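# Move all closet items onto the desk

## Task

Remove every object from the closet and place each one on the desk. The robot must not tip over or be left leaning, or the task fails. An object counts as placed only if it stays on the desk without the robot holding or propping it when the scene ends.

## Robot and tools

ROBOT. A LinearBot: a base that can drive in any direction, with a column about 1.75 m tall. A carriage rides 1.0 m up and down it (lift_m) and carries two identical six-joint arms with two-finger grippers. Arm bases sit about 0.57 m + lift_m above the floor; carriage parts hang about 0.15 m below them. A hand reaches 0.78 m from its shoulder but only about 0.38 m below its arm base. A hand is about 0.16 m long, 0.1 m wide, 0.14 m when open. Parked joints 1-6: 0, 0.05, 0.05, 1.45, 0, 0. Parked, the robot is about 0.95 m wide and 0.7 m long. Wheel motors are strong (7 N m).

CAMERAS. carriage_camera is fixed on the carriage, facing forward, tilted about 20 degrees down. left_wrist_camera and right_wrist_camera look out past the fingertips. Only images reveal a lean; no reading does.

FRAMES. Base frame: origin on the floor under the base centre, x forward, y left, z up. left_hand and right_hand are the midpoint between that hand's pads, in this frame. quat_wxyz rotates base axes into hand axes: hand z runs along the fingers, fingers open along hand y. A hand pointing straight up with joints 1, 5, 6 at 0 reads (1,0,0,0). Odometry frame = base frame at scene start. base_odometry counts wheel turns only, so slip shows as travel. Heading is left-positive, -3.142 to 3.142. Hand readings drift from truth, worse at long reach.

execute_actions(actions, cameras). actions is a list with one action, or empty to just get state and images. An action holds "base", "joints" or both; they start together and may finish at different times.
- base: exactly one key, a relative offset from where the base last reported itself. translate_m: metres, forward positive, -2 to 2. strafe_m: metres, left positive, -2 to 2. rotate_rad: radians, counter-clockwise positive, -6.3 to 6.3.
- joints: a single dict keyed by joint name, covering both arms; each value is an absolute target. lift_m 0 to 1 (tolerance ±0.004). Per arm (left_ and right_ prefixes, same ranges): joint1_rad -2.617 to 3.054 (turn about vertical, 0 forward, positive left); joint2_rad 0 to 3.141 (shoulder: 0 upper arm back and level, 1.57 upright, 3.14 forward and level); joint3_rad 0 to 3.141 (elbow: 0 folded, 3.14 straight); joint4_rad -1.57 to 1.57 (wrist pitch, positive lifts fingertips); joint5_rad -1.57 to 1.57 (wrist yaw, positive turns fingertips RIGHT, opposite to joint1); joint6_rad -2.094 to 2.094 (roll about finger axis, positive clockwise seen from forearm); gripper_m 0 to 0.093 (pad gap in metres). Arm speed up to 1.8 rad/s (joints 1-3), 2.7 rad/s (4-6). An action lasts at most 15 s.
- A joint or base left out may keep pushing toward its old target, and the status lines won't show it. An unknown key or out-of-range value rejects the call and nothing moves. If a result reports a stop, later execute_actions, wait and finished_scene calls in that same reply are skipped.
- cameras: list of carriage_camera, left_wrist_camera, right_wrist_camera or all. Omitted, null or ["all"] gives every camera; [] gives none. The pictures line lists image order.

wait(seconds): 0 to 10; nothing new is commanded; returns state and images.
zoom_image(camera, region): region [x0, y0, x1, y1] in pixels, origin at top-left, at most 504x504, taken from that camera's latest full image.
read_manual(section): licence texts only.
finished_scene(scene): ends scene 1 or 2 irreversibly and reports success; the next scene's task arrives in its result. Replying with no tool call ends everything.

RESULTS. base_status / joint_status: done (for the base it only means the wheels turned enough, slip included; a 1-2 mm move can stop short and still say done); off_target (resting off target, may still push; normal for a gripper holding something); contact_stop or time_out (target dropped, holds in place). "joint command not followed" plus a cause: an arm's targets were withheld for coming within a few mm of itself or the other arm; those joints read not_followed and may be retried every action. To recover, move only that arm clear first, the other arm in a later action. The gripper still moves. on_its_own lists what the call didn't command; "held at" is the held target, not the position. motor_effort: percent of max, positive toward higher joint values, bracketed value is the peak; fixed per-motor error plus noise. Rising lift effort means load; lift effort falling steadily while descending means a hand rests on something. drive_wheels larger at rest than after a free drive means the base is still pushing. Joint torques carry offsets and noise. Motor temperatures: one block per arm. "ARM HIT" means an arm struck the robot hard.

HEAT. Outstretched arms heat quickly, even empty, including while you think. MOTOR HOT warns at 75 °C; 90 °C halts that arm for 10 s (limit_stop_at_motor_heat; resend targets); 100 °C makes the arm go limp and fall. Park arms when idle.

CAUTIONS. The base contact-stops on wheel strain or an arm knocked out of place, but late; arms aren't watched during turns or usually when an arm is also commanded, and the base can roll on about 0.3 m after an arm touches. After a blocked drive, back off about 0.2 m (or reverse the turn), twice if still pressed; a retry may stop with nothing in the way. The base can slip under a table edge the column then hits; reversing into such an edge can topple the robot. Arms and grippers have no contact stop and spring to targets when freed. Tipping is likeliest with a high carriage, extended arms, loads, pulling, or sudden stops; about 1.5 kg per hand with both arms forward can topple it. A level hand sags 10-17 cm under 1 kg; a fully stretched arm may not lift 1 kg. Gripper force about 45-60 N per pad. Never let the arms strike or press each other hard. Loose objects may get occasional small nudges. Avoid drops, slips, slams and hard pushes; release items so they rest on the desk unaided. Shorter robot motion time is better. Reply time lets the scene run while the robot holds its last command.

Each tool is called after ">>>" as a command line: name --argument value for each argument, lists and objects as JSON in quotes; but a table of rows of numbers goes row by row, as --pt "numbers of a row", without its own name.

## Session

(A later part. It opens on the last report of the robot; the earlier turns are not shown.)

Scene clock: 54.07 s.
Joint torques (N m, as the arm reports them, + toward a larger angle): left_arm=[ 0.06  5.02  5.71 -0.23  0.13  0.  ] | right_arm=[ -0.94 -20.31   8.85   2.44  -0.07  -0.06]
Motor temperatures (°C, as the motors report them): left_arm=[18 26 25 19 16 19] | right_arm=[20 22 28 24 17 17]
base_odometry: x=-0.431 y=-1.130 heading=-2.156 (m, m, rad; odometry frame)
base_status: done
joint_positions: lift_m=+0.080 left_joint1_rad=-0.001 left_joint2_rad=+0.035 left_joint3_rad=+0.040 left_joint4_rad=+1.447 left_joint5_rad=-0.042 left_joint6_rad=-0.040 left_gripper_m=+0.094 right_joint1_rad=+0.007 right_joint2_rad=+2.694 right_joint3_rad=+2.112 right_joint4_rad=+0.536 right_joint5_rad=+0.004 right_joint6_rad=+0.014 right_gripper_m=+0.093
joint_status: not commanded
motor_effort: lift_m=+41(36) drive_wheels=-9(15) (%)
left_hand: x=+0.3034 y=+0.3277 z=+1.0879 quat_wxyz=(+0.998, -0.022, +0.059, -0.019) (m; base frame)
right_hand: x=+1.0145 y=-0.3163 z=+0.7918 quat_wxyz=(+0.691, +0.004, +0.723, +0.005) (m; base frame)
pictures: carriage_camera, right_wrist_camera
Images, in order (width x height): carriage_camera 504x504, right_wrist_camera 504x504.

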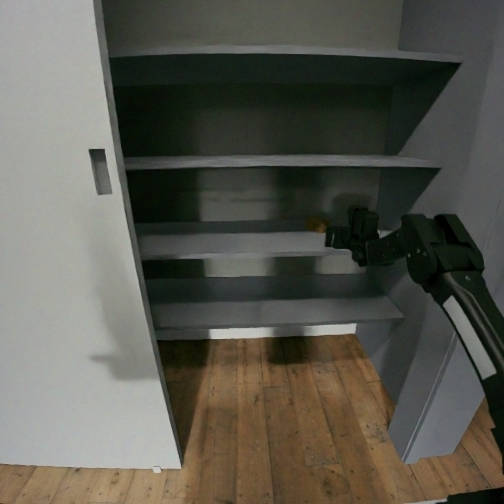

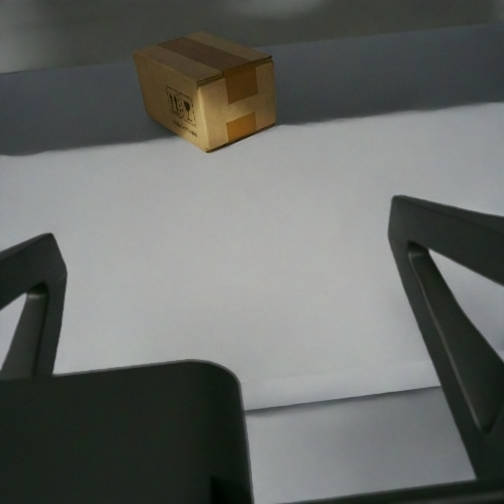

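>>> execute_actions --actions '[{"base":{"strafe_m":-0.05},"joints":{"lift_m":0.105,"right_joint5_rad":-0.35}}]' --cameras '[]'

>>> execute_actions --actions '[{"base":{"translate_m":0.08}}]' --cameras '["carriage_camera","right_wrist_camera"]'

Scene clock: 55.77 s.
Joint torques (N m, as the arm reports them, + toward a larger angle): left_arm=[ 0.05  4.91  5.68 -0.25  0.12  0.  ] | right_arm=[ -0.49 -18.74   8.22   2.32  -0.09  -0.06]
Motor temperatures (°C, as the motors report them): left_arm=[18 26 26 19 16 19] | right_arm=[20 23 28 24 17 17]
base_odometry: x=-0.473 y=-1.102 heading=-2.156 (m, m, rad; odometry frame)
base_status: done
joint_positions: lift_m=+0.105 left_joint1_rad=-0.001 left_joint2_rad=+0.035 left_joint3_rad=+0.040 left_joint4_rad=+1.446 left_joint5_rad=-0.042 left_joint6_rad=-0.040 left_gripper_m=+0.094 right_joint1_rad=+0.002 right_joint2_rad=+2.679 right_joint3_rad=+2.123 right_joint4_rad=+0.545 right_joint5_rad=-0.342 right_joint6_rad=+0.013 right_gripper_m=+0.093
joint_status: all done
motor_effort: lift_m=+35(47) drive_wheels=-4(15) (%)
left_hand: x=+0.3035 y=+0.3276 z=+1.1129 quat_wxyz=(+0.998, -0.022, +0.059, -0.019) (m; base frame)
right_hand: x=+1.0051 y=-0.2616 z=+0.8350 quat_wxyz=(+0.692, -0.116, +0.702, +0.126) (m; base frame)
pictures: none
No camera images: the call's "cameras" was empty. Leave "cameras" out to get every camera's image.

Scene clock: 57.17 s.
Joint torques (N m, as the arm reports them, + toward a larger angle): left_arm=[ 0.04  4.89  5.62 -0.18  0.14  0.  ] | right_arm=[ -0.57 -18.88   8.12   2.32  -0.11  -0.06]
Motor temperatures (°C, as the motors report them): left_arm=[18 26 26 19 16 19] | right_arm=[20 24 28 24 17 17]
base_odometry: x=-0.517 y=-1.169 heading=-2.156 (m, m, rad; odometry frame)
base_status: done
joint_positions: lift_m=+0.105 left_joint1_rad=-0.001 left_joint2_rad=+0.035 left_joint3_rad=+0.040 left_joint4_rad=+1.446 left_joint5_rad=-0.042 left_joint6_rad=-0.040 left_gripper_m=+0.094 right_joint1_rad=+0.002 right_joint2_rad=+2.680 right_joint3_rad=+2.123 right_joint4_rad=+0.545 right_joint5_rad=-0.343 right_joint6_rad=+0.013 right_gripper_m=+0.093
joint_status: not commanded
motor_effort: lift_m=+37(38) drive_wheels=-4(11) (%)
left_hand: x=+0.3035 y=+0.3276 z=+1.1129 quat_wxyz=(+0.998, -0.022, +0.059, -0.019) (m; base frame)
right_hand: x=+1.0051 y=-0.2615 z=+0.8345 quat_wxyz=(+0.692, -0.116, +0.702, +0.126) (m; base frame)
pictures: carriage_camera, right_wrist_camera
Images, in order (width x height): carriage_camera 504x504, right_wrist_camera 504x504.

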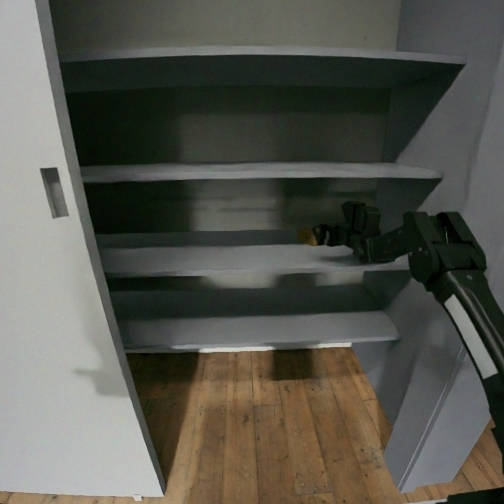

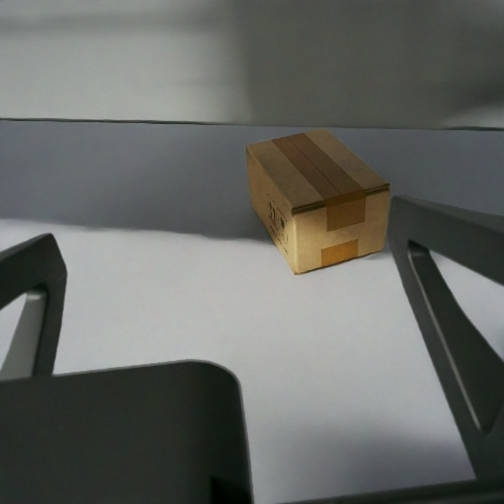

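>>> execute_actions --actions '[{"base":{"translate_m":0.06},"joints":{"right_joint1_rad":-0.035,"right_joint5_rad":-0.38,"lift_m":0.09}}]' --cameras '["right_wrist_camera"]'

Scene clock: 58.90 s.
Joint torques (N m, as the arm reports them, + toward a larger angle): left_arm=[ 0.06  5.04  5.66 -0.26  0.12  0.  ] | right_arm=[ -0.28 -19.75   8.16   2.35  -0.08  -0.06]
Motor temperatures (°C, as the motors report them): left_arm=[18 26 26 19 16 19] | right_arm=[20 25 28 24 17 17]
base_odometry: x=-0.550 y=-1.219 heading=-2.157 (m, m, rad; odometry frame)
base_status: done
joint_positions: lift_m=+0.090 left_joint1_rad=-0.001 left_joint2_rad=+0.035 left_joint3_rad=+0.040 left_joint4_rad=+1.448 left_joint5_rad=-0.042 left_joint6_rad=-0.040 left_gripper_m=+0.094 right_joint1_rad=-0.037 right_joint2_rad=+2.689 right_joint3_rad=+2.123 right_joint4_rad=+0.545 right_joint5_rad=-0.375 right_joint6_rad=+0.013 right_gripper_m=+0.093
joint_status: all done
motor_effort: lift_m=+30(33) drive_wheels=-5(12) (%)
left_hand: x=+0.3030 y=+0.3276 z=+1.0980 quat_wxyz=(+0.998, -0.022, +0.058, -0.019) (m; base frame)
right_hand: x=+1.0054 y=-0.2845 z=+0.8134 quat_wxyz=(+0.689, -0.113, +0.705, +0.125) (m; base frame)
pictures: right_wrist_camera
Images, in order (width x height): right_wrist_camera 504x504.

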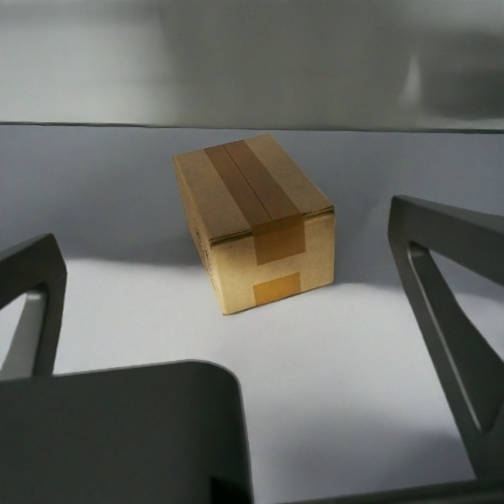

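>>> execute_actions --actions '[{"base":{"translate_m":0.07},"joints":{"right_joint1_rad":-0.015,"lift_m":0.075}}]' --cameras '["right_wrist_camera"]'

Scene clock: 60.70 s.
Joint torques (N m, as the arm reports them, + toward a larger angle): left_arm=[ 0.06  4.85  5.65 -0.27  0.12  0.  ] | right_arm=[ -0.09 -19.63   8.08   2.34  -0.08  -0.05]
Motor temperatures (°C, as the motors report them): left_arm=[18 26 26 19 16 19] | right_arm=[20 26 28 24 17 17]
base_odometry: x=-0.589 y=-1.277 heading=-2.158 (m, m, rad; odometry frame)
base_status: done
joint_positions: lift_m=+0.075 left_joint1_rad=-0.001 left_joint2_rad=+0.035 left_joint3_rad=+0.040 left_joint4_rad=+1.449 left_joint5_rad=-0.042 left_joint6_rad=-0.040 left_gripper_m=+0.094 right_joint1_rad=-0.019 right_joint2_rad=+2.688 right_joint3_rad=+2.123 right_joint4_rad=+0.544 right_joint5_rad=-0.375 right_joint6_rad=+0.013 right_gripper_m=+0.093
joint_status: all done
motor_effort: lift_m=+35(35) drive_wheels=-4(17) (%)
left_hand: x=+0.3029 y=+0.3276 z=+1.0830 quat_wxyz=(+0.998, -0.022, +0.058, -0.019) (m; base frame)
right_hand: x=+1.0046 y=-0.2714 z=+0.7989 quat_wxyz=(+0.688, -0.119, +0.704, +0.131) (m; base frame)
pictures: right_wrist_camera
Images, in order (width x height): right_wrist_camera 504x504.

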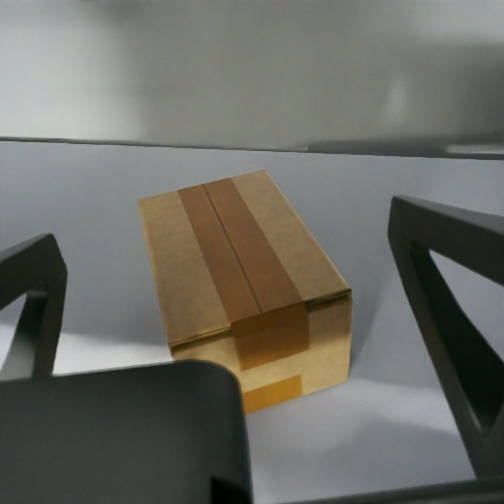

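>>> execute_actions --actions '[{"base":{"translate_m":0.025},"joints":{"lift_m":0.07}}]' --cameras '[]'

>>> execute_actions --actions '[{"joints":{"right_gripper_m":0.03}}]' --cameras '["right_wrist_camera"]'

Scene clock: 62.10 s.
Joint torques (N m, as the arm reports them, + toward a larger angle): left_arm=[ 0.06  5.03  5.66 -0.24  0.13  0.  ] | right_arm=[ -0.14 -19.56   8.14   2.32  -0.09  -0.05]
Motor temperatures (°C, as the motors report them): left_arm=[18 26 26 19 16 19] | right_arm=[20 27 28 24 17 17]
base_odometry: x=-0.603 y=-1.298 heading=-2.158 (m, m, rad; odometry frame)
base_status: done
joint_positions: lift_m=+0.070 left_joint1_rad=-0.001 left_joint2_rad=+0.035 left_joint3_rad=+0.040 left_joint4_rad=+1.448 left_joint5_rad=-0.042 left_joint6_rad=-0.040 left_gripper_m=+0.094 right_joint1_rad=-0.018 right_joint2_rad=+2.686 right_joint3_rad=+2.123 right_joint4_rad=+0.545 right_joint5_rad=-0.375 right_joint6_rad=+0.013 right_gripper_m=+0.093
joint_status: all done
motor_effort: lift_m=+37(31) drive_wheels=-4(13) (%)
left_hand: x=+0.3031 y=+0.3276 z=+1.0780 quat_wxyz=(+0.998, -0.022, +0.059, -0.019) (m; base frame)
right_hand: x=+1.0045 y=-0.2708 z=+0.7953 quat_wxyz=(+0.689, -0.120, +0.703, +0.131) (m; base frame)
pictures: none
No camera images: the call's "cameras" was empty. Leave "cameras" out to get every camera's image.

Scene clock: 62.73 s.
Joint torques (N m, as the arm reports them, + toward a larger angle): left_arm=[ 0.05  5.04  5.66 -0.25  0.12  0.  ] | right_arm=[ -0.13 -19.49   8.17   2.34  -0.08  -0.05]
Motor temperatures (°C, as the motors report them): left_arm=[18 26 26 19 16 19] | right_arm=[20 27 28 24 17 17]
base_odometry: x=-0.603 y=-1.298 heading=-2.158 (m, m, rad; odometry frame)
base_status: not commanded
joint_positions: lift_m=+0.070 left_joint1_rad=-0.001 left_joint2_rad=+0.035 left_joint3_rad=+0.040 left_joint4_rad=+1.448 left_joint5_rad=-0.042 left_joint6_rad=-0.040 left_gripper_m=+0.094 right_joint1_rad=-0.018 right_joint2_rad=+2.686 right_joint3_rad=+2.123 right_joint4_rad=+0.545 right_joint5_rad=-0.375 right_joint6_rad=+0.013 right_gripper_m=+0.030
joint_status: all done
motor_effort: lift_m=+33(32) drive_wheels=+4(2) (%)
left_hand: x=+0.3031 y=+0.3276 z=+1.0780 quat_wxyz=(+0.998, -0.022, +0.059, -0.019) (m; base frame)
right_hand: x=+1.0045 y=-0.2708 z=+0.7953 quat_wxyz=(+0.689, -0.120, +0.703, +0.131) (m; base frame)
pictures: right_wrist_camera
Images, in order (width x height): right_wrist_camera 504x504.

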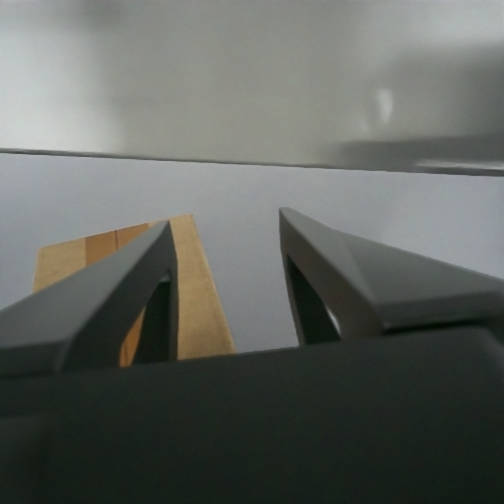

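>>> execute_actions --actions '[{"joints":{"right_gripper_m":0.093,"lift_m":0.08}}]' --cameras '[]'

>>> execute_actions --actions '[{"base":{"translate_m":-0.04},"joints":{"right_joint1_rad":0.02}}]' --cameras '["right_wrist_camera","carriage_camera"]'

Scene clock: 64.03 s.
Joint torques (N m, as the arm reports them, + toward a larger angle): left_arm=[ 0.05  5.19  5.7  -0.23  0.12  0.  ] | right_arm=[ -0.1  -19.27   8.13   2.33  -0.08  -0.05]
Motor temperatures (°C, as the motors report them): left_arm=[18 26 26 19 16 19] | right_arm=[20 28 28 24 17 17]
base_odometry: x=-0.603 y=-1.298 heading=-2.158 (m, m, rad; odometry frame)
base_status: not commanded
joint_positions: lift_m=+0.080 left_joint1_rad=-0.001 left_joint2_rad=+0.035 left_joint3_rad=+0.040 left_joint4_rad=+1.447 left_joint5_rad=-0.042 left_joint6_rad=-0.040 left_gripper_m=+0.094 right_joint1_rad=-0.018 right_joint2_rad=+2.683 right_joint3_rad=+2.123 right_joint4_rad=+0.545 right_joint5_rad=-0.375 right_joint6_rad=+0.013 right_gripper_m=+0.093
joint_status: all done
motor_effort: lift_m=+34(42) drive_wheels=+3(6) (%)
left_hand: x=+0.3033 y=+0.3276 z=+1.0880 quat_wxyz=(+0.998, -0.022, +0.059, -0.019) (m; base frame)
right_hand: x=+1.0044 y=-0.2708 z=+0.8075 quat_wxyz=(+0.690, -0.120, +0.702, +0.131) (m; base frame)
pictures: none
No camera images: the call's "cameras" was empty. Leave "cameras" out to get every camera's image.

Scene clock: 65.13 s.
Joint torques (N m, as the arm reports them, + toward a larger angle): left_arm=[ 0.05  5.16  5.56 -0.23  0.12  0.  ] | right_arm=[ -0.51 -19.19   8.16   2.32  -0.09  -0.05]
Motor temperatures (°C, as the motors report them): left_arm=[18 26 26 19 16 19] | right_arm=[20 28 28 24 17 17]
base_odometry: x=-0.581 y=-1.264 heading=-2.158 (m, m, rad; odometry frame)
base_status: done
joint_positions: lift_m=+0.080 left_joint1_rad=-0.001 left_joint2_rad=+0.035 left_joint3_rad=+0.040 left_joint4_rad=+1.447 left_joint5_rad=-0.042 left_joint6_rad=-0.040 left_gripper_m=+0.094 right_joint1_rad=+0.021 right_joint2_rad=+2.683 right_joint3_rad=+2.123 right_joint4_rad=+0.545 right_joint5_rad=-0.375 right_joint6_rad=+0.013 right_gripper_m=+0.093
joint_status: all done
motor_effort: lift_m=+34(38) drive_wheels=+2(14) (%)
left_hand: x=+0.3034 y=+0.3276 z=+1.0880 quat_wxyz=(+0.998, -0.022, +0.059, -0.019) (m; base frame)
right_hand: x=+1.0019 y=-0.2421 z=+0.8075 quat_wxyz=(+0.687, -0.134, +0.699, +0.145) (m; base frame)
pictures: carriage_camera, right_wrist_camera
Images, in order (width x height): carriage_camera 504x504, right_wrist_camera 504x504.

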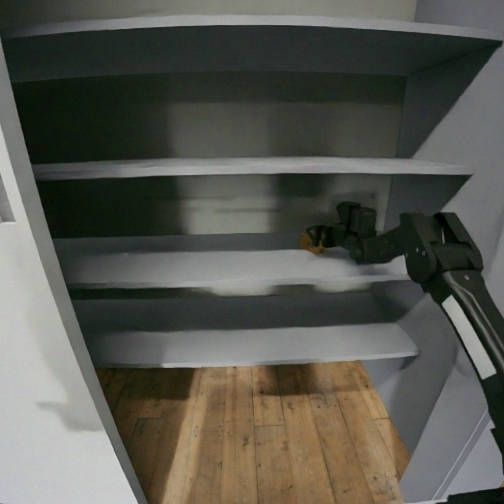

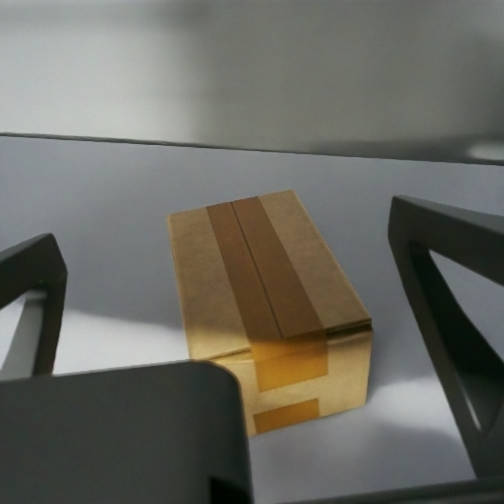

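>>> execute_actions --actions '[{"base":{"translate_m":-0.04}}]' --cameras '[]'

>>> execute_actions --actions '[{"joints":{"lift_m":0.04}}]' --cameras '["right_wrist_camera","carriage_camera"]'

Scene clock: 66.77 s.
Joint torques (N m, as the arm reports them, + toward a larger angle): left_arm=[ 0.06  5.16  5.58 -0.22  0.12  0.  ] | right_arm=[ -0.53 -19.13   8.15   2.31  -0.08  -0.06]
Motor temperatures (°C, as the motors report them): left_arm=[18 26 26 19 16 19] | right_arm=[20 29 29 24 17 17]
base_odometry: x=-0.559 y=-1.231 heading=-2.158 (m, m, rad; odometry frame)
base_status: done
joint_positions: lift_m=+0.080 left_joint1_rad=-0.001 left_joint2_rad=+0.035 left_joint3_rad=+0.040 left_joint4_rad=+1.447 left_joint5_rad=-0.042 left_joint6_rad=-0.040 left_gripper_m=+0.094 right_joint1_rad=+0.021 right_joint2_rad=+2.683 right_joint3_rad=+2.123 right_joint4_rad=+0.545 right_joint5_rad=-0.375 right_joint6_rad=+0.013 right_gripper_m=+0.093
joint_status: not commanded
motor_effort: lift_m=+33(33) drive_wheels=+2(13) (%)
left_hand: x=+0.3033 y=+0.3276 z=+1.0880 quat_wxyz=(+0.998, -0.022, +0.059, -0.019) (m; base frame)
right_hand: x=+1.0019 y=-0.2421 z=+0.8075 quat_wxyz=(+0.687, -0.134, +0.699, +0.145) (m; base frame)
pictures: none
No camera images: the call's "cameras" was empty. Leave "cameras" out to get every camera's image.

Scene clock: 67.47 s.
Joint torques (N m, as the arm reports them, + toward a larger angle): left_arm=[ 0.06  5.03  5.73 -0.25  0.11  0.  ] | right_arm=[ -0.42 -20.24   8.1    2.37  -0.09  -0.06]
Motor temperatures (°C, as the motors report them): left_arm=[18 26 26 19 16 19] | right_arm=[20 30 29 24 17 17]
base_odometry: x=-0.559 y=-1.231 heading=-2.158 (m, m, rad; odometry frame)
base_status: not commanded
joint_positions: lift_m=+0.040 left_joint1_rad=-0.001 left_joint2_rad=+0.035 left_joint3_rad=+0.040 left_joint4_rad=+1.448 left_joint5_rad=-0.042 left_joint6_rad=-0.040 left_gripper_m=+0.094 right_joint1_rad=+0.021 right_joint2_rad=+2.694 right_joint3_rad=+2.123 right_joint4_rad=+0.542 right_joint5_rad=-0.375 right_joint6_rad=+0.013 right_gripper_m=+0.093
joint_status: all done
motor_effort: lift_m=+38(35) drive_wheels=-2(6) (%)
left_hand: x=+0.3032 y=+0.3276 z=+1.0479 quat_wxyz=(+0.998, -0.022, +0.059, -0.019) (m; base frame)
right_hand: x=+1.0022 y=-0.2421 z=+0.7589 quat_wxyz=(+0.682, -0.133, +0.704, +0.145) (m; base frame)
pictures: carriage_camera, right_wrist_camera
Images, in order (width x height): carriage_camera 504x504, right_wrist_camera 504x504.

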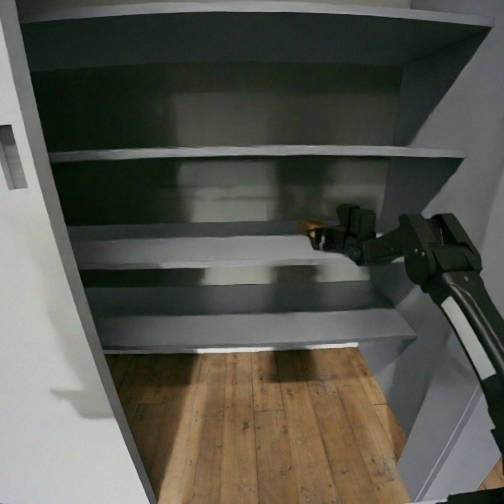

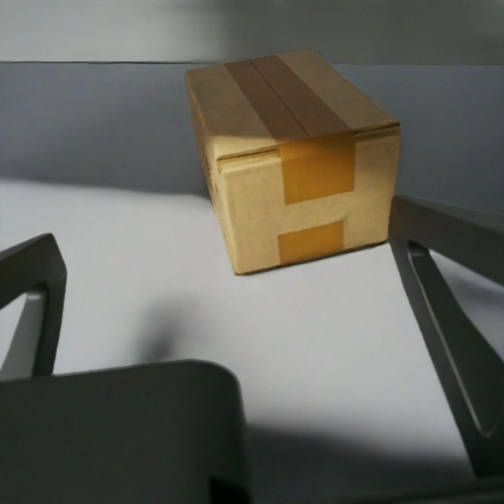

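>>> execute_actions --actions '[{"joints":{"right_joint1_rad":-0.025}}]' --cameras '[]'

>>> execute_actions --actions '[{"base":{"translate_m":0.07},"joints":{"lift_m":0.045}}]' --cameras '["right_wrist_camera"]'

Scene clock: 68.57 s.
Joint torques (N m, as the arm reports them, + toward a larger angle): left_arm=[ 0.06  5.03  5.64 -0.25  0.11  0.  ] | right_arm=[ -0.05 -20.34   8.18   2.38  -0.07  -0.06]
Motor temperatures (°C, as the motors report them): left_arm=[18 26 26 19 16 19] | right_arm=[20 30 29 25 17 17]
base_odometry: x=-0.559 y=-1.231 heading=-2.158 (m, m, rad; odometry frame)
base_status: not commanded
joint_positions: lift_m=+0.040 left_joint1_rad=-0.001 left_joint2_rad=+0.035 left_joint3_rad=+0.040 left_joint4_rad=+1.448 left_joint5_rad=-0.042 left_joint6_rad=-0.040 left_gripper_m=+0.094 right_joint1_rad=-0.029 right_joint2_rad=+2.694 right_joint3_rad=+2.123 right_joint4_rad=+0.542 right_joint5_rad=-0.376 right_joint6_rad=+0.013 right_gripper_m=+0.093
joint_status: all done
motor_effort: lift_m=+39(40) drive_wheels=-3(5) (%)
left_hand: x=+0.3032 y=+0.3276 z=+1.0479 quat_wxyz=(+0.998, -0.022, +0.059, -0.019) (m; base frame)
right_hand: x=+1.0051 y=-0.2787 z=+0.7589 quat_wxyz=(+0.685, -0.115, +0.707, +0.129) (m; base frame)
pictures: none
No camera images: the call's "cameras" was empty. Leave "cameras" out to get every camera's image.

Scene clock: 70.03 s.
Joint torques (N m, as the arm reports them, + toward a larger angle): left_arm=[ 0.06  4.98  5.63 -0.21  0.13  0.  ] | right_arm=[ -0.09 -19.48   8.22   2.38  -0.06  -0.05]
Motor temperatures (°C, as the motors report them): left_arm=[18 26 26 19 16 19] | right_arm=[20 31 29 25 17 17]
base_odometry: x=-0.598 y=-1.289 heading=-2.158 (m, m, rad; odometry frame)
base_status: done
joint_positions: lift_m=+0.045 left_joint1_rad=-0.001 left_joint2_rad=+0.035 left_joint3_rad=+0.040 left_joint4_rad=+1.448 left_joint5_rad=-0.042 left_joint6_rad=-0.040 left_gripper_m=+0.094 right_joint1_rad=-0.029 right_joint2_rad=+2.687 right_joint3_rad=+2.123 right_joint4_rad=+0.542 right_joint5_rad=-0.378 right_joint6_rad=+0.013 right_gripper_m=+0.093
joint_status: all done
motor_effort: lift_m=+34(39) drive_wheels=-5(12) (%)
left_hand: x=+0.3032 y=+0.3276 z=+1.0529 quat_wxyz=(+0.998, -0.022, +0.059, -0.019) (m; base frame)
right_hand: x=+1.0048 y=-0.2781 z=+0.7691 quat_wxyz=(+0.688, -0.117, +0.705, +0.129) (m; base frame)
pictures: right_wrist_camera
Images, in order (width x height): right_wrist_camera 504x504.

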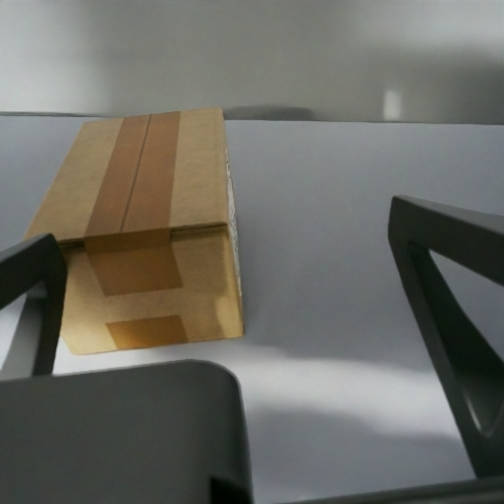

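>>> execute_actions --actions '[{"base":{"translate_m":-0.03}}]' --cameras '[]'

>>> execute_actions --actions '[{"joints":{"right_joint1_rad":0.03,"right_joint5_rad":-0.33}}]' --cameras '["right_wrist_camera"]'

Scene clock: 71.43 s.
Joint torques (N m, as the arm reports them, + toward a larger angle): left_arm=[ 0.06  5.04  5.66 -0.23  0.13  0.  ] | right_arm=[ -0.15 -19.52   8.11   2.33  -0.05  -0.05]
Motor temperatures (°C, as the motors report them): left_arm=[18 26 26 19 16 19] | right_arm=[20 32 29 25 17 17]
base_odometry: x=-0.581 y=-1.264 heading=-2.158 (m, m, rad; odometry frame)
base_status: done
joint_positions: lift_m=+0.045 left_joint1_rad=-0.001 left_joint2_rad=+0.035 left_joint3_rad=+0.040 left_joint4_rad=+1.447 left_joint5_rad=-0.042 left_joint6_rad=-0.040 left_gripper_m=+0.094 right_joint1_rad=-0.028 right_joint2_rad=+2.687 right_joint3_rad=+2.123 right_joint4_rad=+0.544 right_joint5_rad=-0.378 right_joint6_rad=+0.013 right_gripper_m=+0.093
joint_status: not commanded
motor_effort: lift_m=+40(37) drive_wheels=-2(10) (%)
left_hand: x=+0.3034 y=+0.3276 z=+1.0529 quat_wxyz=(+0.998, -0.022, +0.059, -0.019) (m; base frame)
right_hand: x=+1.0048 y=-0.2776 z=+0.7695 quat_wxyz=(+0.688, -0.117, +0.704, +0.129) (m; base frame)
pictures: none
No camera images: the call's "cameras" was empty. Leave "cameras" out to get every camera's image.

Scene clock: 72.10 s.
Joint torques (N m, as the arm reports them, + toward a larger angle): left_arm=[ 0.07  5.07  5.66 -0.26  0.13  0.  ] | right_arm=[ -0.97 -19.54   8.08   2.36   0.    -0.06]
Motor temperatures (°C, as the motors report them): left_arm=[18 26 26 19 16 19] | right_arm=[20 32 29 25 17 17]
base_odometry: x=-0.581 y=-1.264 heading=-2.158 (m, m, rad; odometry frame)
base_status: not commanded
joint_positions: lift_m=+0.045 left_joint1_rad=-0.001 left_joint2_rad=+0.035 left_joint3_rad=+0.040 left_joint4_rad=+1.447 left_joint5_rad=-0.042 left_joint6_rad=-0.040 left_gripper_m=+0.094 right_joint1_rad=+0.036 right_joint2_rad=+2.687 right_joint3_rad=+2.123 right_joint4_rad=+0.544 right_joint5_rad=-0.332 right_joint6_rad=+0.013 right_gripper_m=+0.093
joint_status: all done
motor_effort: lift_m=+37(43) drive_wheels=-1(0) (%)
left_hand: x=+0.3034 y=+0.3276 z=+1.0529 quat_wxyz=(+0.998, -0.022, +0.059, -0.019) (m; base frame)
right_hand: x=+1.0035 y=-0.2378 z=+0.7695 quat_wxyz=(+0.687, -0.124, +0.703, +0.135) (m; base frame)
pictures: right_wrist_camera
Images, in order (width x height): right_wrist_camera 504x504.

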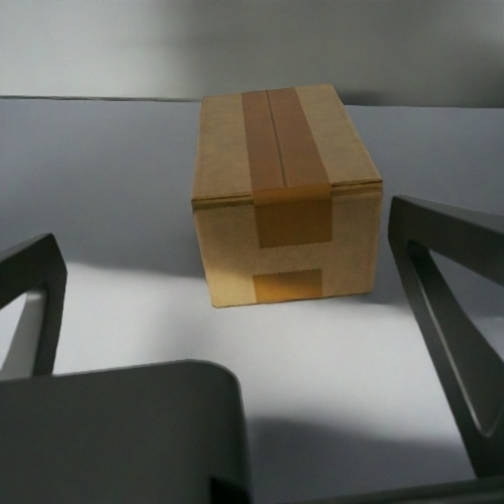

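>>> execute_actions --actions '[{"base":{"translate_m":0.065},"joints":{"right_joint1_rad":0.03}}]' --cameras '["right_wrist_camera"]'

Scene clock: 73.73 s.
Joint torques (N m, as the arm reports them, + toward a larger angle): left_arm=[ 0.06  5.03  5.66 -0.23  0.12  0.  ] | right_arm=[ -0.9  -19.56   8.15   2.34   0.    -0.06]
Motor temperatures (°C, as the motors report them): left_arm=[18 26 26 19 16 19] | right_arm=[20 33 29 25 17 17]
base_odometry: x=-0.617 y=-1.318 heading=-2.159 (m, m, rad; odometry frame)
base_status: done
joint_positions: lift_m=+0.045 left_joint1_rad=-0.001 left_joint2_rad=+0.035 left_joint3_rad=+0.040 left_joint4_rad=+1.446 left_joint5_rad=-0.042 left_joint6_rad=-0.040 left_gripper_m=+0.094 right_joint1_rad=+0.036 right_joint2_rad=+2.687 right_joint3_rad=+2.123 right_joint4_rad=+0.544 right_joint5_rad=-0.332 right_joint6_rad=+0.013 right_gripper_m=+0.093
joint_status: all done
motor_effort: lift_m=+37(39) drive_wheels=-7(13) (%)
left_hand: x=+0.3035 y=+0.3276 z=+1.0528 quat_wxyz=(+0.998, -0.022, +0.059, -0.019) (m; base frame)
right_hand: x=+1.0035 y=-0.2381 z=+0.7696 quat_wxyz=(+0.687, -0.124, +0.703, +0.135) (m; base frame)
pictures: right_wrist_camera
Images, in order (width x height): right_wrist_camera 504x504.

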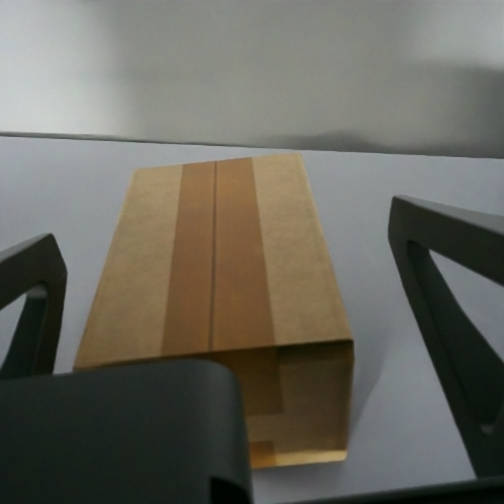

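>>> execute_actions --actions '[{"joints":{"right_gripper_m":0.03}}]' --cameras '["right_wrist_camera"]'

Scene clock: 74.60 s.
Joint torques (N m, as the arm reports them, + toward a larger angle): left_arm=[ 0.06  5.02  5.65 -0.25  0.12  0.  ] | right_arm=[ -0.88 -19.53   8.16   2.34   0.    -0.05]
Motor temperatures (°C, as the motors report them): left_arm=[18 26 26 19 16 19] | right_arm=[20 33 29 25 17 17]
base_odometry: x=-0.617 y=-1.318 heading=-2.159 (m, m, rad; odometry frame)
base_status: not commanded
joint_positions: lift_m=+0.045 left_joint1_rad=-0.001 left_joint2_rad=+0.035 left_joint3_rad=+0.040 left_joint4_rad=+1.446 left_joint5_rad=-0.042 left_joint6_rad=-0.040 left_gripper_m=+0.094 right_joint1_rad=+0.036 right_joint2_rad=+2.687 right_joint3_rad=+2.123 right_joint4_rad=+0.544 right_joint5_rad=-0.333 right_joint6_rad=+0.013 right_gripper_m=+0.058
joint_status: right_gripper_m off_target (ended at +0.058, target +0.030)
motor_effort: lift_m=+38(37) drive_wheels=-7(4) (%)
left_hand: x=+0.3035 y=+0.3276 z=+1.0528 quat_wxyz=(+0.998, -0.022, +0.059, -0.019) (m; base frame)
right_hand: x=+1.0035 y=-0.2380 z=+0.7696 quat_wxyz=(+0.687, -0.124, +0.703, +0.135) (m; base frame)
pictures: right_wrist_camera
Images, in order (width x height): right_wrist_camera 504x504.

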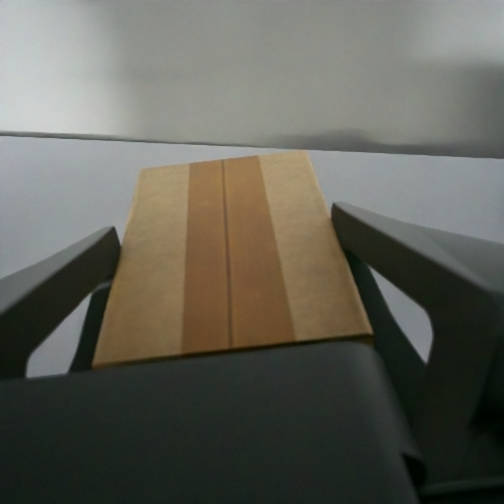

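>>> execute_actions --actions '[{"joints":{"lift_m":0.075}}]' --cameras '[]'

>>> execute_actions --actions '[{"base":{"translate_m":-0.55}}]' --cameras '["right_wrist_camera"]'

>>> execute_actions --actions '[{"base":{"strafe_m":0.8},"joints":{"right_joint1_rad":0,"right_joint2_rad":0.05,"right_joint3_rad":0.05,"right_joint4_rad":1.4,"right_joint5_rad":0,"lift_m":0.045,"left_joint2_rad":1.2,"left_joint3_rad":1.2,"left_joint4_rad":0,"left_joint5_rad":0,"left_gripper_m":0}}]' --cameras '["carriage_camera","left_wrist_camera"]'

Scene clock: 76.57 s.
Joint torques (N m, as the arm reports them, + toward a larger angle): left_arm=[ 0.05  4.99  5.61 -0.23  0.12  0.  ] | right_arm=[ -0.88 -19.64   8.2    2.52   0.    -0.05]
Motor temperatures (°C, as the motors report them): left_arm=[18 26 26 18 16 19] | right_arm=[20 34 29 25 17 17]
base_odometry: x=-0.617 y=-1.318 heading=-2.159 (m, m, rad; odometry frame)
base_status: not commanded
joint_positions: lift_m=+0.075 left_joint1_rad=-0.001 left_joint2_rad=+0.035 left_joint3_rad=+0.040 left_joint4_rad=+1.446 left_joint5_rad=-0.042 left_joint6_rad=-0.040 left_gripper_m=+0.094 right_joint1_rad=+0.036 right_joint2_rad=+2.687 right_joint3_rad=+2.123 right_joint4_rad=+0.531 right_joint5_rad=-0.333 right_joint6_rad=+0.012 right_gripper_m=+0.058
joint_status: all done
motor_effort: lift_m=+36(41) drive_wheels=-3(6) (%)
left_hand: x=+0.3035 y=+0.3276 z=+1.0829 quat_wxyz=(+0.998, -0.022, +0.059, -0.019) (m; base frame)
right_hand: x=+1.0034 y=-0.2380 z=+0.7961 quat_wxyz=(+0.683, -0.123, +0.707, +0.136) (m; base frame)
pictures: none
No camera images: the call's "cameras" was empty. Leave "cameras" out to get every camera's image.

Scene clock: 79.83 s.
Joint torques (N m, as the arm reports them, + toward a larger angle): left_arm=[ 0.05  5.06  5.65 -0.2   0.11  0.  ] | right_arm=[ -0.64 -19.66   8.16   2.53   0.    -0.05]
Motor temperatures (°C, as the motors report them): left_arm=[18 26 26 18 16 19] | right_arm=[20 35 29 25 17 17]
base_odometry: x=-0.312 y=-0.861 heading=-2.159 (m, m, rad; odometry frame)
base_status: done
joint_positions: lift_m=+0.075 left_joint1_rad=-0.001 left_joint2_rad=+0.035 left_joint3_rad=+0.040 left_joint4_rad=+1.446 left_joint5_rad=-0.041 left_joint6_rad=-0.040 left_gripper_m=+0.094 right_joint1_rad=+0.033 right_joint2_rad=+2.688 right_joint3_rad=+2.123 right_joint4_rad=+0.528 right_joint5_rad=-0.333 right_joint6_rad=+0.012 right_gripper_m=+0.058
joint_status: not commanded
motor_effort: lift_m=+38(40) drive_wheels=-1(26) (%)
left_hand: x=+0.3037 y=+0.3275 z=+1.0829 quat_wxyz=(+0.998, -0.022, +0.060, -0.019) (m; base frame)
right_hand: x=+1.0037 y=-0.2402 z=+0.7951 quat_wxyz=(+0.682, -0.122, +0.709, +0.135) (m; base frame)
pictures: right_wrist_camera
Images, in order (width x height): right_wrist_camera 504x504.

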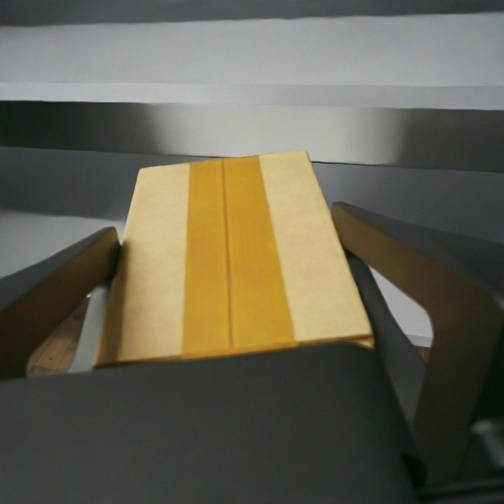

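Scene clock: 83.70 s.
Joint torques (N m, as the arm reports them, + toward a larger angle): left_arm=[ 0.05 -4.39  8.92  2.1   0.13  0.  ] | right_arm=[ 0.07  3.87  4.77  0.03  0.04 -0.04]
Motor temperatures (°C, as the motors report them): left_arm=[18 26 27 20 16 19] | right_arm=[20 34 29 25 17 17]
base_odometry: x=+0.353 y=-1.304 heading=-2.159 (m, m, rad; odometry frame)
base_status: done
joint_positions: lift_m=+0.045 left_joint1_rad=-0.001 left_joint2_rad=+1.191 left_joint3_rad=+1.179 left_joint4_rad=+0.003 left_joint5_rad=-0.005 left_joint6_rad=-0.040 left_gripper_m=+0.000 right_joint1_rad=-0.006 right_joint2_rad=+0.056 right_joint3_rad=+0.058 right_joint4_rad=+1.389 right_joint5_rad=-0.004 right_joint6_rad=+0.012 right_gripper_m=+0.058
joint_status: all done
motor_effort: lift_m=+38(40) drive_wheels=+3(11) (%)
left_hand: x=+0.6869 y=+0.3210 z=+1.0387 quat_wxyz=(+0.704, -0.015, +0.710, -0.013) (m; base frame)
right_hand: x=+0.3186 y=-0.3200 z=+1.0558 quat_wxyz=(+0.996, -0.001, +0.090, +0.004) (m; base frame)
pictures: carriage_camera, left_wrist_camera
Images, in order (width x height): carriage_camera 504x504, left_wrist_camera 504x504.

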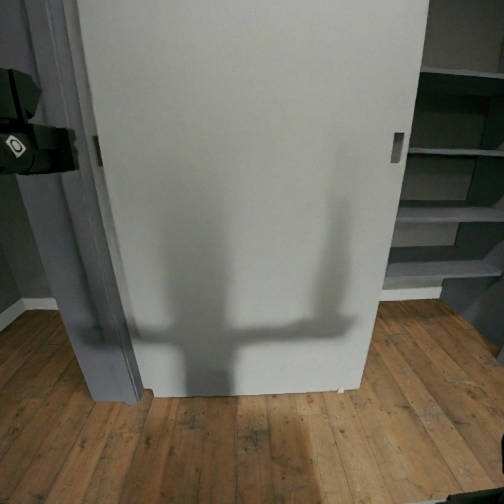

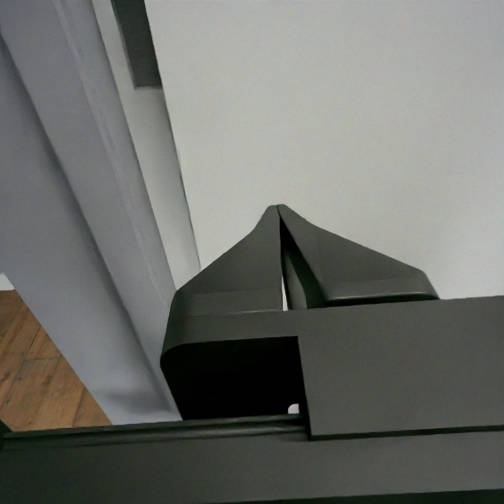

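>>> execute_actions --actions '[{"base":{"strafe_m":0.12}}]' --cameras '[]'

>>> execute_actions --actions '[{"base":{"translate_m":0.22}}]' --cameras '["carriage_camera","left_wrist_camera"]'

Scene clock: 85.97 s.
Joint torques (N m, as the arm reports them, + toward a larger angle): left_arm=[ 0.06 -4.38  8.95  2.11  0.12  0.  ] | right_arm=[ 0.04  3.9   4.8   0.01  0.04 -0.04]
Motor temperatures (°C, as the motors report them): left_arm=[18 26 27 20 16 19] | right_arm=[20 33 29 24 17 17]
base_odometry: x=+0.453 y=-1.370 heading=-2.158 (m, m, rad; odometry frame)
base_status: done
joint_positions: lift_m=+0.045 left_joint1_rad=-0.001 left_joint2_rad=+1.191 left_joint3_rad=+1.179 left_joint4_rad=+0.003 left_joint5_rad=-0.004 left_joint6_rad=-0.040 left_gripper_m=+0.000 right_joint1_rad=-0.006 right_joint2_rad=+0.056 right_joint3_rad=+0.058 right_joint4_rad=+1.389 right_joint5_rad=-0.004 right_joint6_rad=+0.012 right_gripper_m=+0.058
joint_status: not commanded
motor_effort: lift_m=+36(37) drive_wheels=-5(9) (%)
left_hand: x=+0.6869 y=+0.3209 z=+1.0386 quat_wxyz=(+0.704, -0.015, +0.710, -0.013) (m; base frame)
right_hand: x=+0.3185 y=-0.3201 z=+1.0558 quat_wxyz=(+0.996, -0.001, +0.090, +0.004) (m; base frame)
pictures: none
No camera images: the call's "cameras" was empty. Leave "cameras" out to get every camera's image.

Scene clock: 88.13 s.
Joint torques (N m, as the arm reports them, + toward a larger angle): left_arm=[ 0.04 -4.59  9.03  2.12  0.11  0.  ] | right_arm=[ 0.05  3.88  4.8   0.02  0.04 -0.05]
Motor temperatures (°C, as the motors report them): left_arm=[18 26 27 21 16 19] | right_arm=[20 33 29 24 17 17]
base_odometry: x=+0.332 y=-1.554 heading=-2.158 (m, m, rad; odometry frame)
base_status: done
joint_positions: lift_m=+0.045 left_joint1_rad=-0.001 left_joint2_rad=+1.191 left_joint3_rad=+1.179 left_joint4_rad=+0.000 left_joint5_rad=-0.004 left_joint6_rad=-0.040 left_gripper_m=+0.000 right_joint1_rad=-0.006 right_joint2_rad=+0.056 right_joint3_rad=+0.058 right_joint4_rad=+1.389 right_joint5_rad=-0.004 right_joint6_rad=+0.012 right_gripper_m=+0.058
joint_status: not commanded
motor_effort: lift_m=+35(35) drive_wheels=-8(17) (%)
left_hand: x=+0.6869 y=+0.3209 z=+1.0379 quat_wxyz=(+0.703, -0.015, +0.711, -0.013) (m; base frame)
right_hand: x=+0.3184 y=-0.3201 z=+1.0558 quat_wxyz=(+0.996, -0.001, +0.090, +0.004) (m; base frame)
pictures: carriage_camera, left_wrist_camera
Images, in order (width x height): carriage_camera 504x504, left_wrist_camera 504x504.

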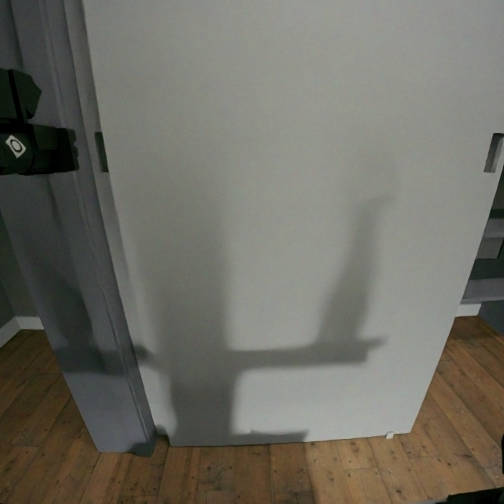

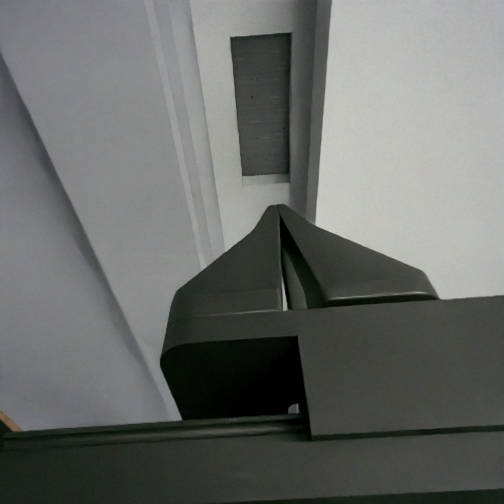

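>>> execute_actions --actions '[{"base":{"translate_m":0.08},"joints":{"lift_m":0.065}}]' --cameras '["left_wrist_camera"]'

Scene clock: 90.10 s.
Joint torques (N m, as the arm reports them, + toward a larger angle): left_arm=[ 0.13 -4.36  8.1   2.14  0.12  0.  ] | right_arm=[ 0.02  3.8   4.86  0.01  0.03 -0.04]
Motor temperatures (°C, as the motors report them): left_arm=[18 26 28 21 16 19] | right_arm=[20 32 28 23 17 17]
base_odometry: x=+0.288 y=-1.620 heading=-2.157 (m, m, rad; odometry frame)
base_status: done
joint_positions: lift_m=+0.065 left_joint1_rad=-0.001 left_joint2_rad=+1.191 left_joint3_rad=+1.190 left_joint4_rad=-0.002 left_joint5_rad=-0.004 left_joint6_rad=-0.040 left_gripper_m=+0.000 right_joint1_rad=-0.006 right_joint2_rad=+0.056 right_joint3_rad=+0.057 right_joint4_rad=+1.390 right_joint5_rad=-0.003 right_joint6_rad=+0.012 right_gripper_m=+0.058
joint_status: all done
motor_effort: lift_m=+37(46) drive_wheels=-7(14) (%)
left_hand: x=+0.6863 y=+0.3209 z=+1.0627 quat_wxyz=(+0.706, -0.015, +0.708, -0.013) (m; base frame)
right_hand: x=+0.3186 y=-0.3202 z=+1.0756 quat_wxyz=(+0.996, -0.001, +0.090, +0.004) (m; base frame)
pictures: left_wrist_camera
Images, in order (width x height): left_wrist_camera 504x504.

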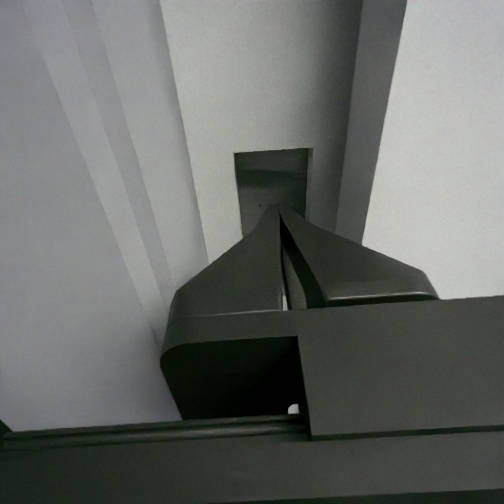

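>>> execute_actions --actions '[{"base":{"translate_m":0.06},"joints":{"lift_m":0.052}}]' --cameras '["left_wrist_camera"]'

Scene clock: 91.87 s.
Joint torques (N m, as the arm reports them, + toward a larger angle): left_arm=[0.82 3.67 7.91 3.69 0.49 0.27] | right_arm=[ 0.05  3.87  4.88  0.01  0.03 -0.04]
Motor temperatures (°C, as the motors report them): left_arm=[18 26 28 23 16 19] | right_arm=[20 31 28 23 17 17]
base_odometry: x=+0.256 y=-1.669 heading=-2.156 (m, m, rad; odometry frame)
base_status: translate_m contact_stop (by the wheels' count: +0.058 of +0.060)
joint_positions: lift_m=+0.052 left_joint1_rad=-0.010 left_joint2_rad=+1.112 left_joint3_rad=+1.190 left_joint4_rad=-0.150 left_joint5_rad=-0.037 left_joint6_rad=-0.071 left_gripper_m=+0.000 right_joint1_rad=-0.006 right_joint2_rad=+0.056 right_joint3_rad=+0.057 right_joint4_rad=+1.391 right_joint5_rad=-0.003 right_joint6_rad=+0.012 right_gripper_m=+0.058
joint_status: all done
motor_effort: lift_m=+39(36) drive_wheels=+8(19) (%)
left_hand: x=+0.6611 y=+0.3228 z=+1.0437 quat_wxyz=(+0.681, -0.035, +0.731, -0.014) (m; base frame)
right_hand: x=+0.3183 y=-0.3203 z=+1.0625 quat_wxyz=(+0.996, -0.001, +0.089, +0.004) (m; base frame)
pictures: left_wrist_camera
Images, in order (width x height): left_wrist_camera 504x504.

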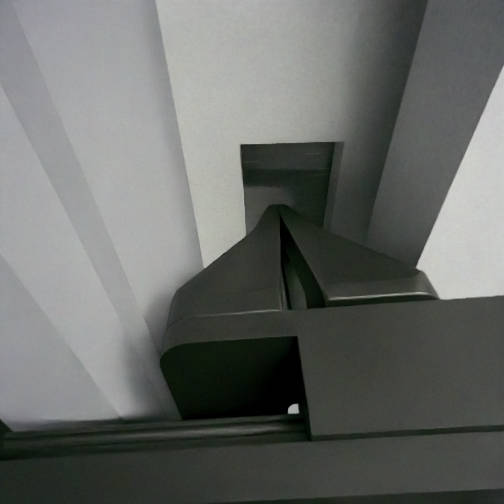

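>>> execute_actions --actions '[{"base":{"strafe_m":-0.1},"joints":{"left_joint5_rad":0.05}}]' --cameras '["left_wrist_camera","carriage_camera"]'

Scene clock: 94.00 s.
Joint torques (N m, as the arm reports them, + toward a larger angle): left_arm=[-3.61 -0.94  8.    2.58  1.56  0.02] | right_arm=[ 0.03  3.86  4.88 -0.01  0.01 -0.05]
Motor temperatures (°C, as the motors report them): left_arm=[18 26 28 24 16 19] | right_arm=[20 31 28 23 17 17]
base_odometry: x=+0.172 y=-1.614 heading=-2.156 (m, m, rad; odometry frame)
base_status: done
joint_positions: lift_m=+0.052 left_joint1_rad=+0.047 left_joint2_rad=+1.157 left_joint3_rad=+1.190 left_joint4_rad=-0.044 left_joint5_rad=-0.076 left_joint6_rad=-0.043 left_gripper_m=+0.000 right_joint1_rad=-0.006 right_joint2_rad=+0.056 right_joint3_rad=+0.057 right_joint4_rad=+1.392 right_joint5_rad=-0.001 right_joint6_rad=+0.012 right_gripper_m=+0.058
joint_status: left_joint5_rad off_target (ended at -0.076, target +0.050)
motor_effort: lift_m=+36(39) drive_wheels=+1(24) (%)
left_hand: x=+0.6745 y=+0.3524 z=+1.0527 quat_wxyz=(+0.703, -0.059, +0.708, +0.029) (m; base frame)
right_hand: x=+0.3182 y=-0.3205 z=+1.0625 quat_wxyz=(+0.996, +0.000, +0.089, +0.003) (m; base frame)
pictures: carriage_camera, left_wrist_camera
Images, in order (width x height): carriage_camera 504x504, left_wrist_camera 504x504.

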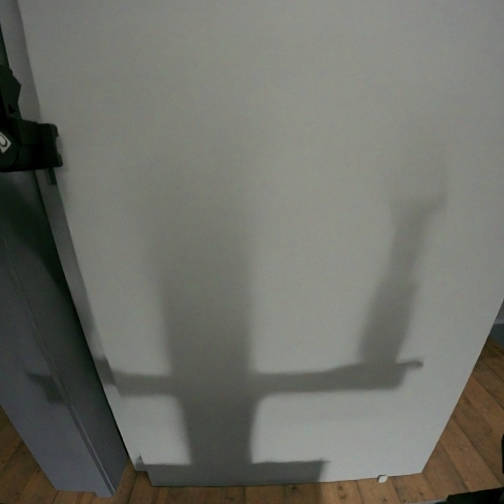

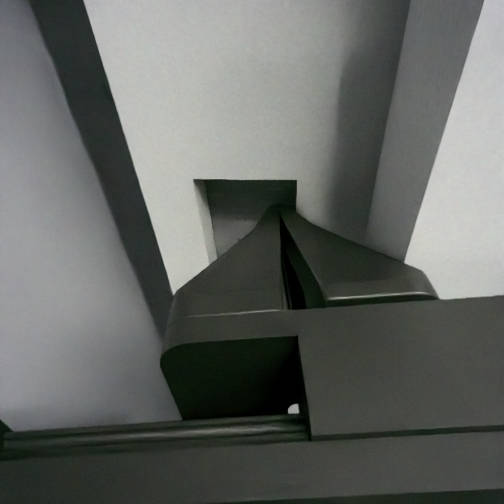

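Both moving; gap opening. Continue.

>>> execute_actions --actions '[{"base":{"strafe_m":-0.13},"joints":{"left_joint5_rad":0.1,"left_joint1_rad":-0.03,"left_joint2_rad":1.21}}]' --cameras '["left_wrist_camera","carriage_camera"]'

Scene clock: 96.37 s.
Joint torques (N m, as the arm reports them, + toward a larger angle): left_arm=[-1.2  -0.49  7.99  2.56  0.62  0.01] | right_arm=[ 0.05  3.86  4.91 -0.01  0.   -0.05]
Motor temperatures (°C, as the motors report them): left_arm=[18 25 28 24 17 19] | right_arm=[20 30 28 23 17 17]
base_odometry: x=+0.064 y=-1.542 heading=-2.155 (m, m, rad; odometry frame)
base_status: done
joint_positions: lift_m=+0.052 left_joint1_rad=-0.012 left_joint2_rad=+1.162 left_joint3_rad=+1.190 left_joint4_rad=-0.038 left_joint5_rad=+0.056 left_joint6_rad=-0.042 left_gripper_m=+0.000 right_joint1_rad=-0.006 right_joint2_rad=+0.056 right_joint3_rad=+0.057 right_joint4_rad=+1.392 right_joint5_rad=-0.001 right_joint6_rad=+0.012 right_gripper_m=+0.058
joint_status: left_joint5_rad off_target (ended at +0.056, target +0.100); the others done
motor_effort: lift_m=+40(37) drive_wheels=+2(17) (%)
left_hand: x=+0.6769 y=+0.3062 z=+1.0524 quat_wxyz=(+0.703, +0.009, +0.710, -0.039) (m; base frame)
right_hand: x=+0.3182 y=-0.3205 z=+1.0625 quat_wxyz=(+0.996, +0.000, +0.089, +0.003) (m; base frame)
pictures: carriage_camera, left_wrist_camera
Images, in order (width x height): carriage_camera 504x504, left_wrist_camera 504x504.

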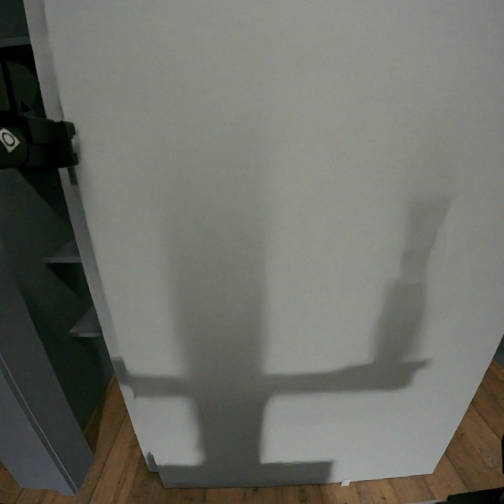

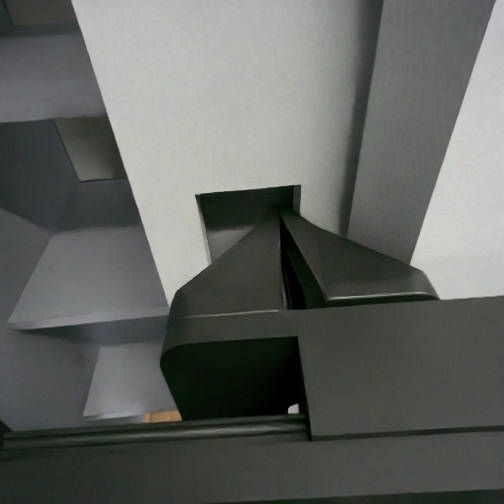

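Working. Repeat in steps.

>>> execute_actions --actions '[{"base":{"strafe_m":-0.15},"joints":{"left_joint5_rad":0.1}}]' --cameras '[]'

>>> execute_actions --actions '[{"base":{"strafe_m":-0.15},"joints":{"left_joint5_rad":0.1}}]' --cameras '["left_wrist_camera"]'

>>> execute_actions --actions '[{"base":{"strafe_m":-0.15},"joints":{"left_joint5_rad":0.1}}]' --cameras '[]'

>>> execute_actions --actions '[{"base":{"strafe_m":-0.12},"joints":{"left_joint5_rad":0.1}}]' --cameras '["left_wrist_camera","carriage_camera"]'

Scene clock: 98.23 s.
Joint torques (N m, as the arm reports them, + toward a larger angle): left_arm=[-4.14 -0.47  7.99  2.5   2.02 -0.02] | right_arm=[ 0.09  3.97  5.01  0.   -0.03 -0.05]
Motor temperatures (°C, as the motors report them): left_arm=[18 25 28 25 17 19] | right_arm=[20 30 28 22 17 17]
base_odometry: x=+0.029 y=-1.520 heading=-2.154 (m, m, rad; odometry frame)
base_status: strafe_m contact_stop (by the wheels' count: -0.042 of -0.150)
joint_positions: lift_m=+0.052 left_joint1_rad=+0.024 left_joint2_rad=+1.162 left_joint3_rad=+1.190 left_joint4_rad=-0.034 left_joint5_rad=-0.062 left_joint6_rad=-0.039 left_gripper_m=+0.000 right_joint1_rad=-0.006 right_joint2_rad=+0.055 right_joint3_rad=+0.055 right_joint4_rad=+1.392 right_joint5_rad=+0.002 right_joint6_rad=+0.012 right_gripper_m=+0.058
joint_status: left_joint5_rad off_target (ended at -0.063, target +0.100)
motor_effort: lift_m=+42(36) drive_wheels=+3(17) (%)
left_hand: x=+0.6766 y=+0.3411 z=+1.0535 quat_wxyz=(+0.705, -0.044, +0.707, +0.017) (m; base frame)
right_hand: x=+0.3185 y=-0.3210 z=+1.0620 quat_wxyz=(+0.996, +0.002, +0.089, +0.003) (m; base frame)
pictures: none
No camera images: the call's "cameras" was empty. Leave "cameras" out to get every camera's image.

not run: a stop came earlier in this reply.

not run: a stop came earlier in this reply.

not run: a stop came earlier in this reply.


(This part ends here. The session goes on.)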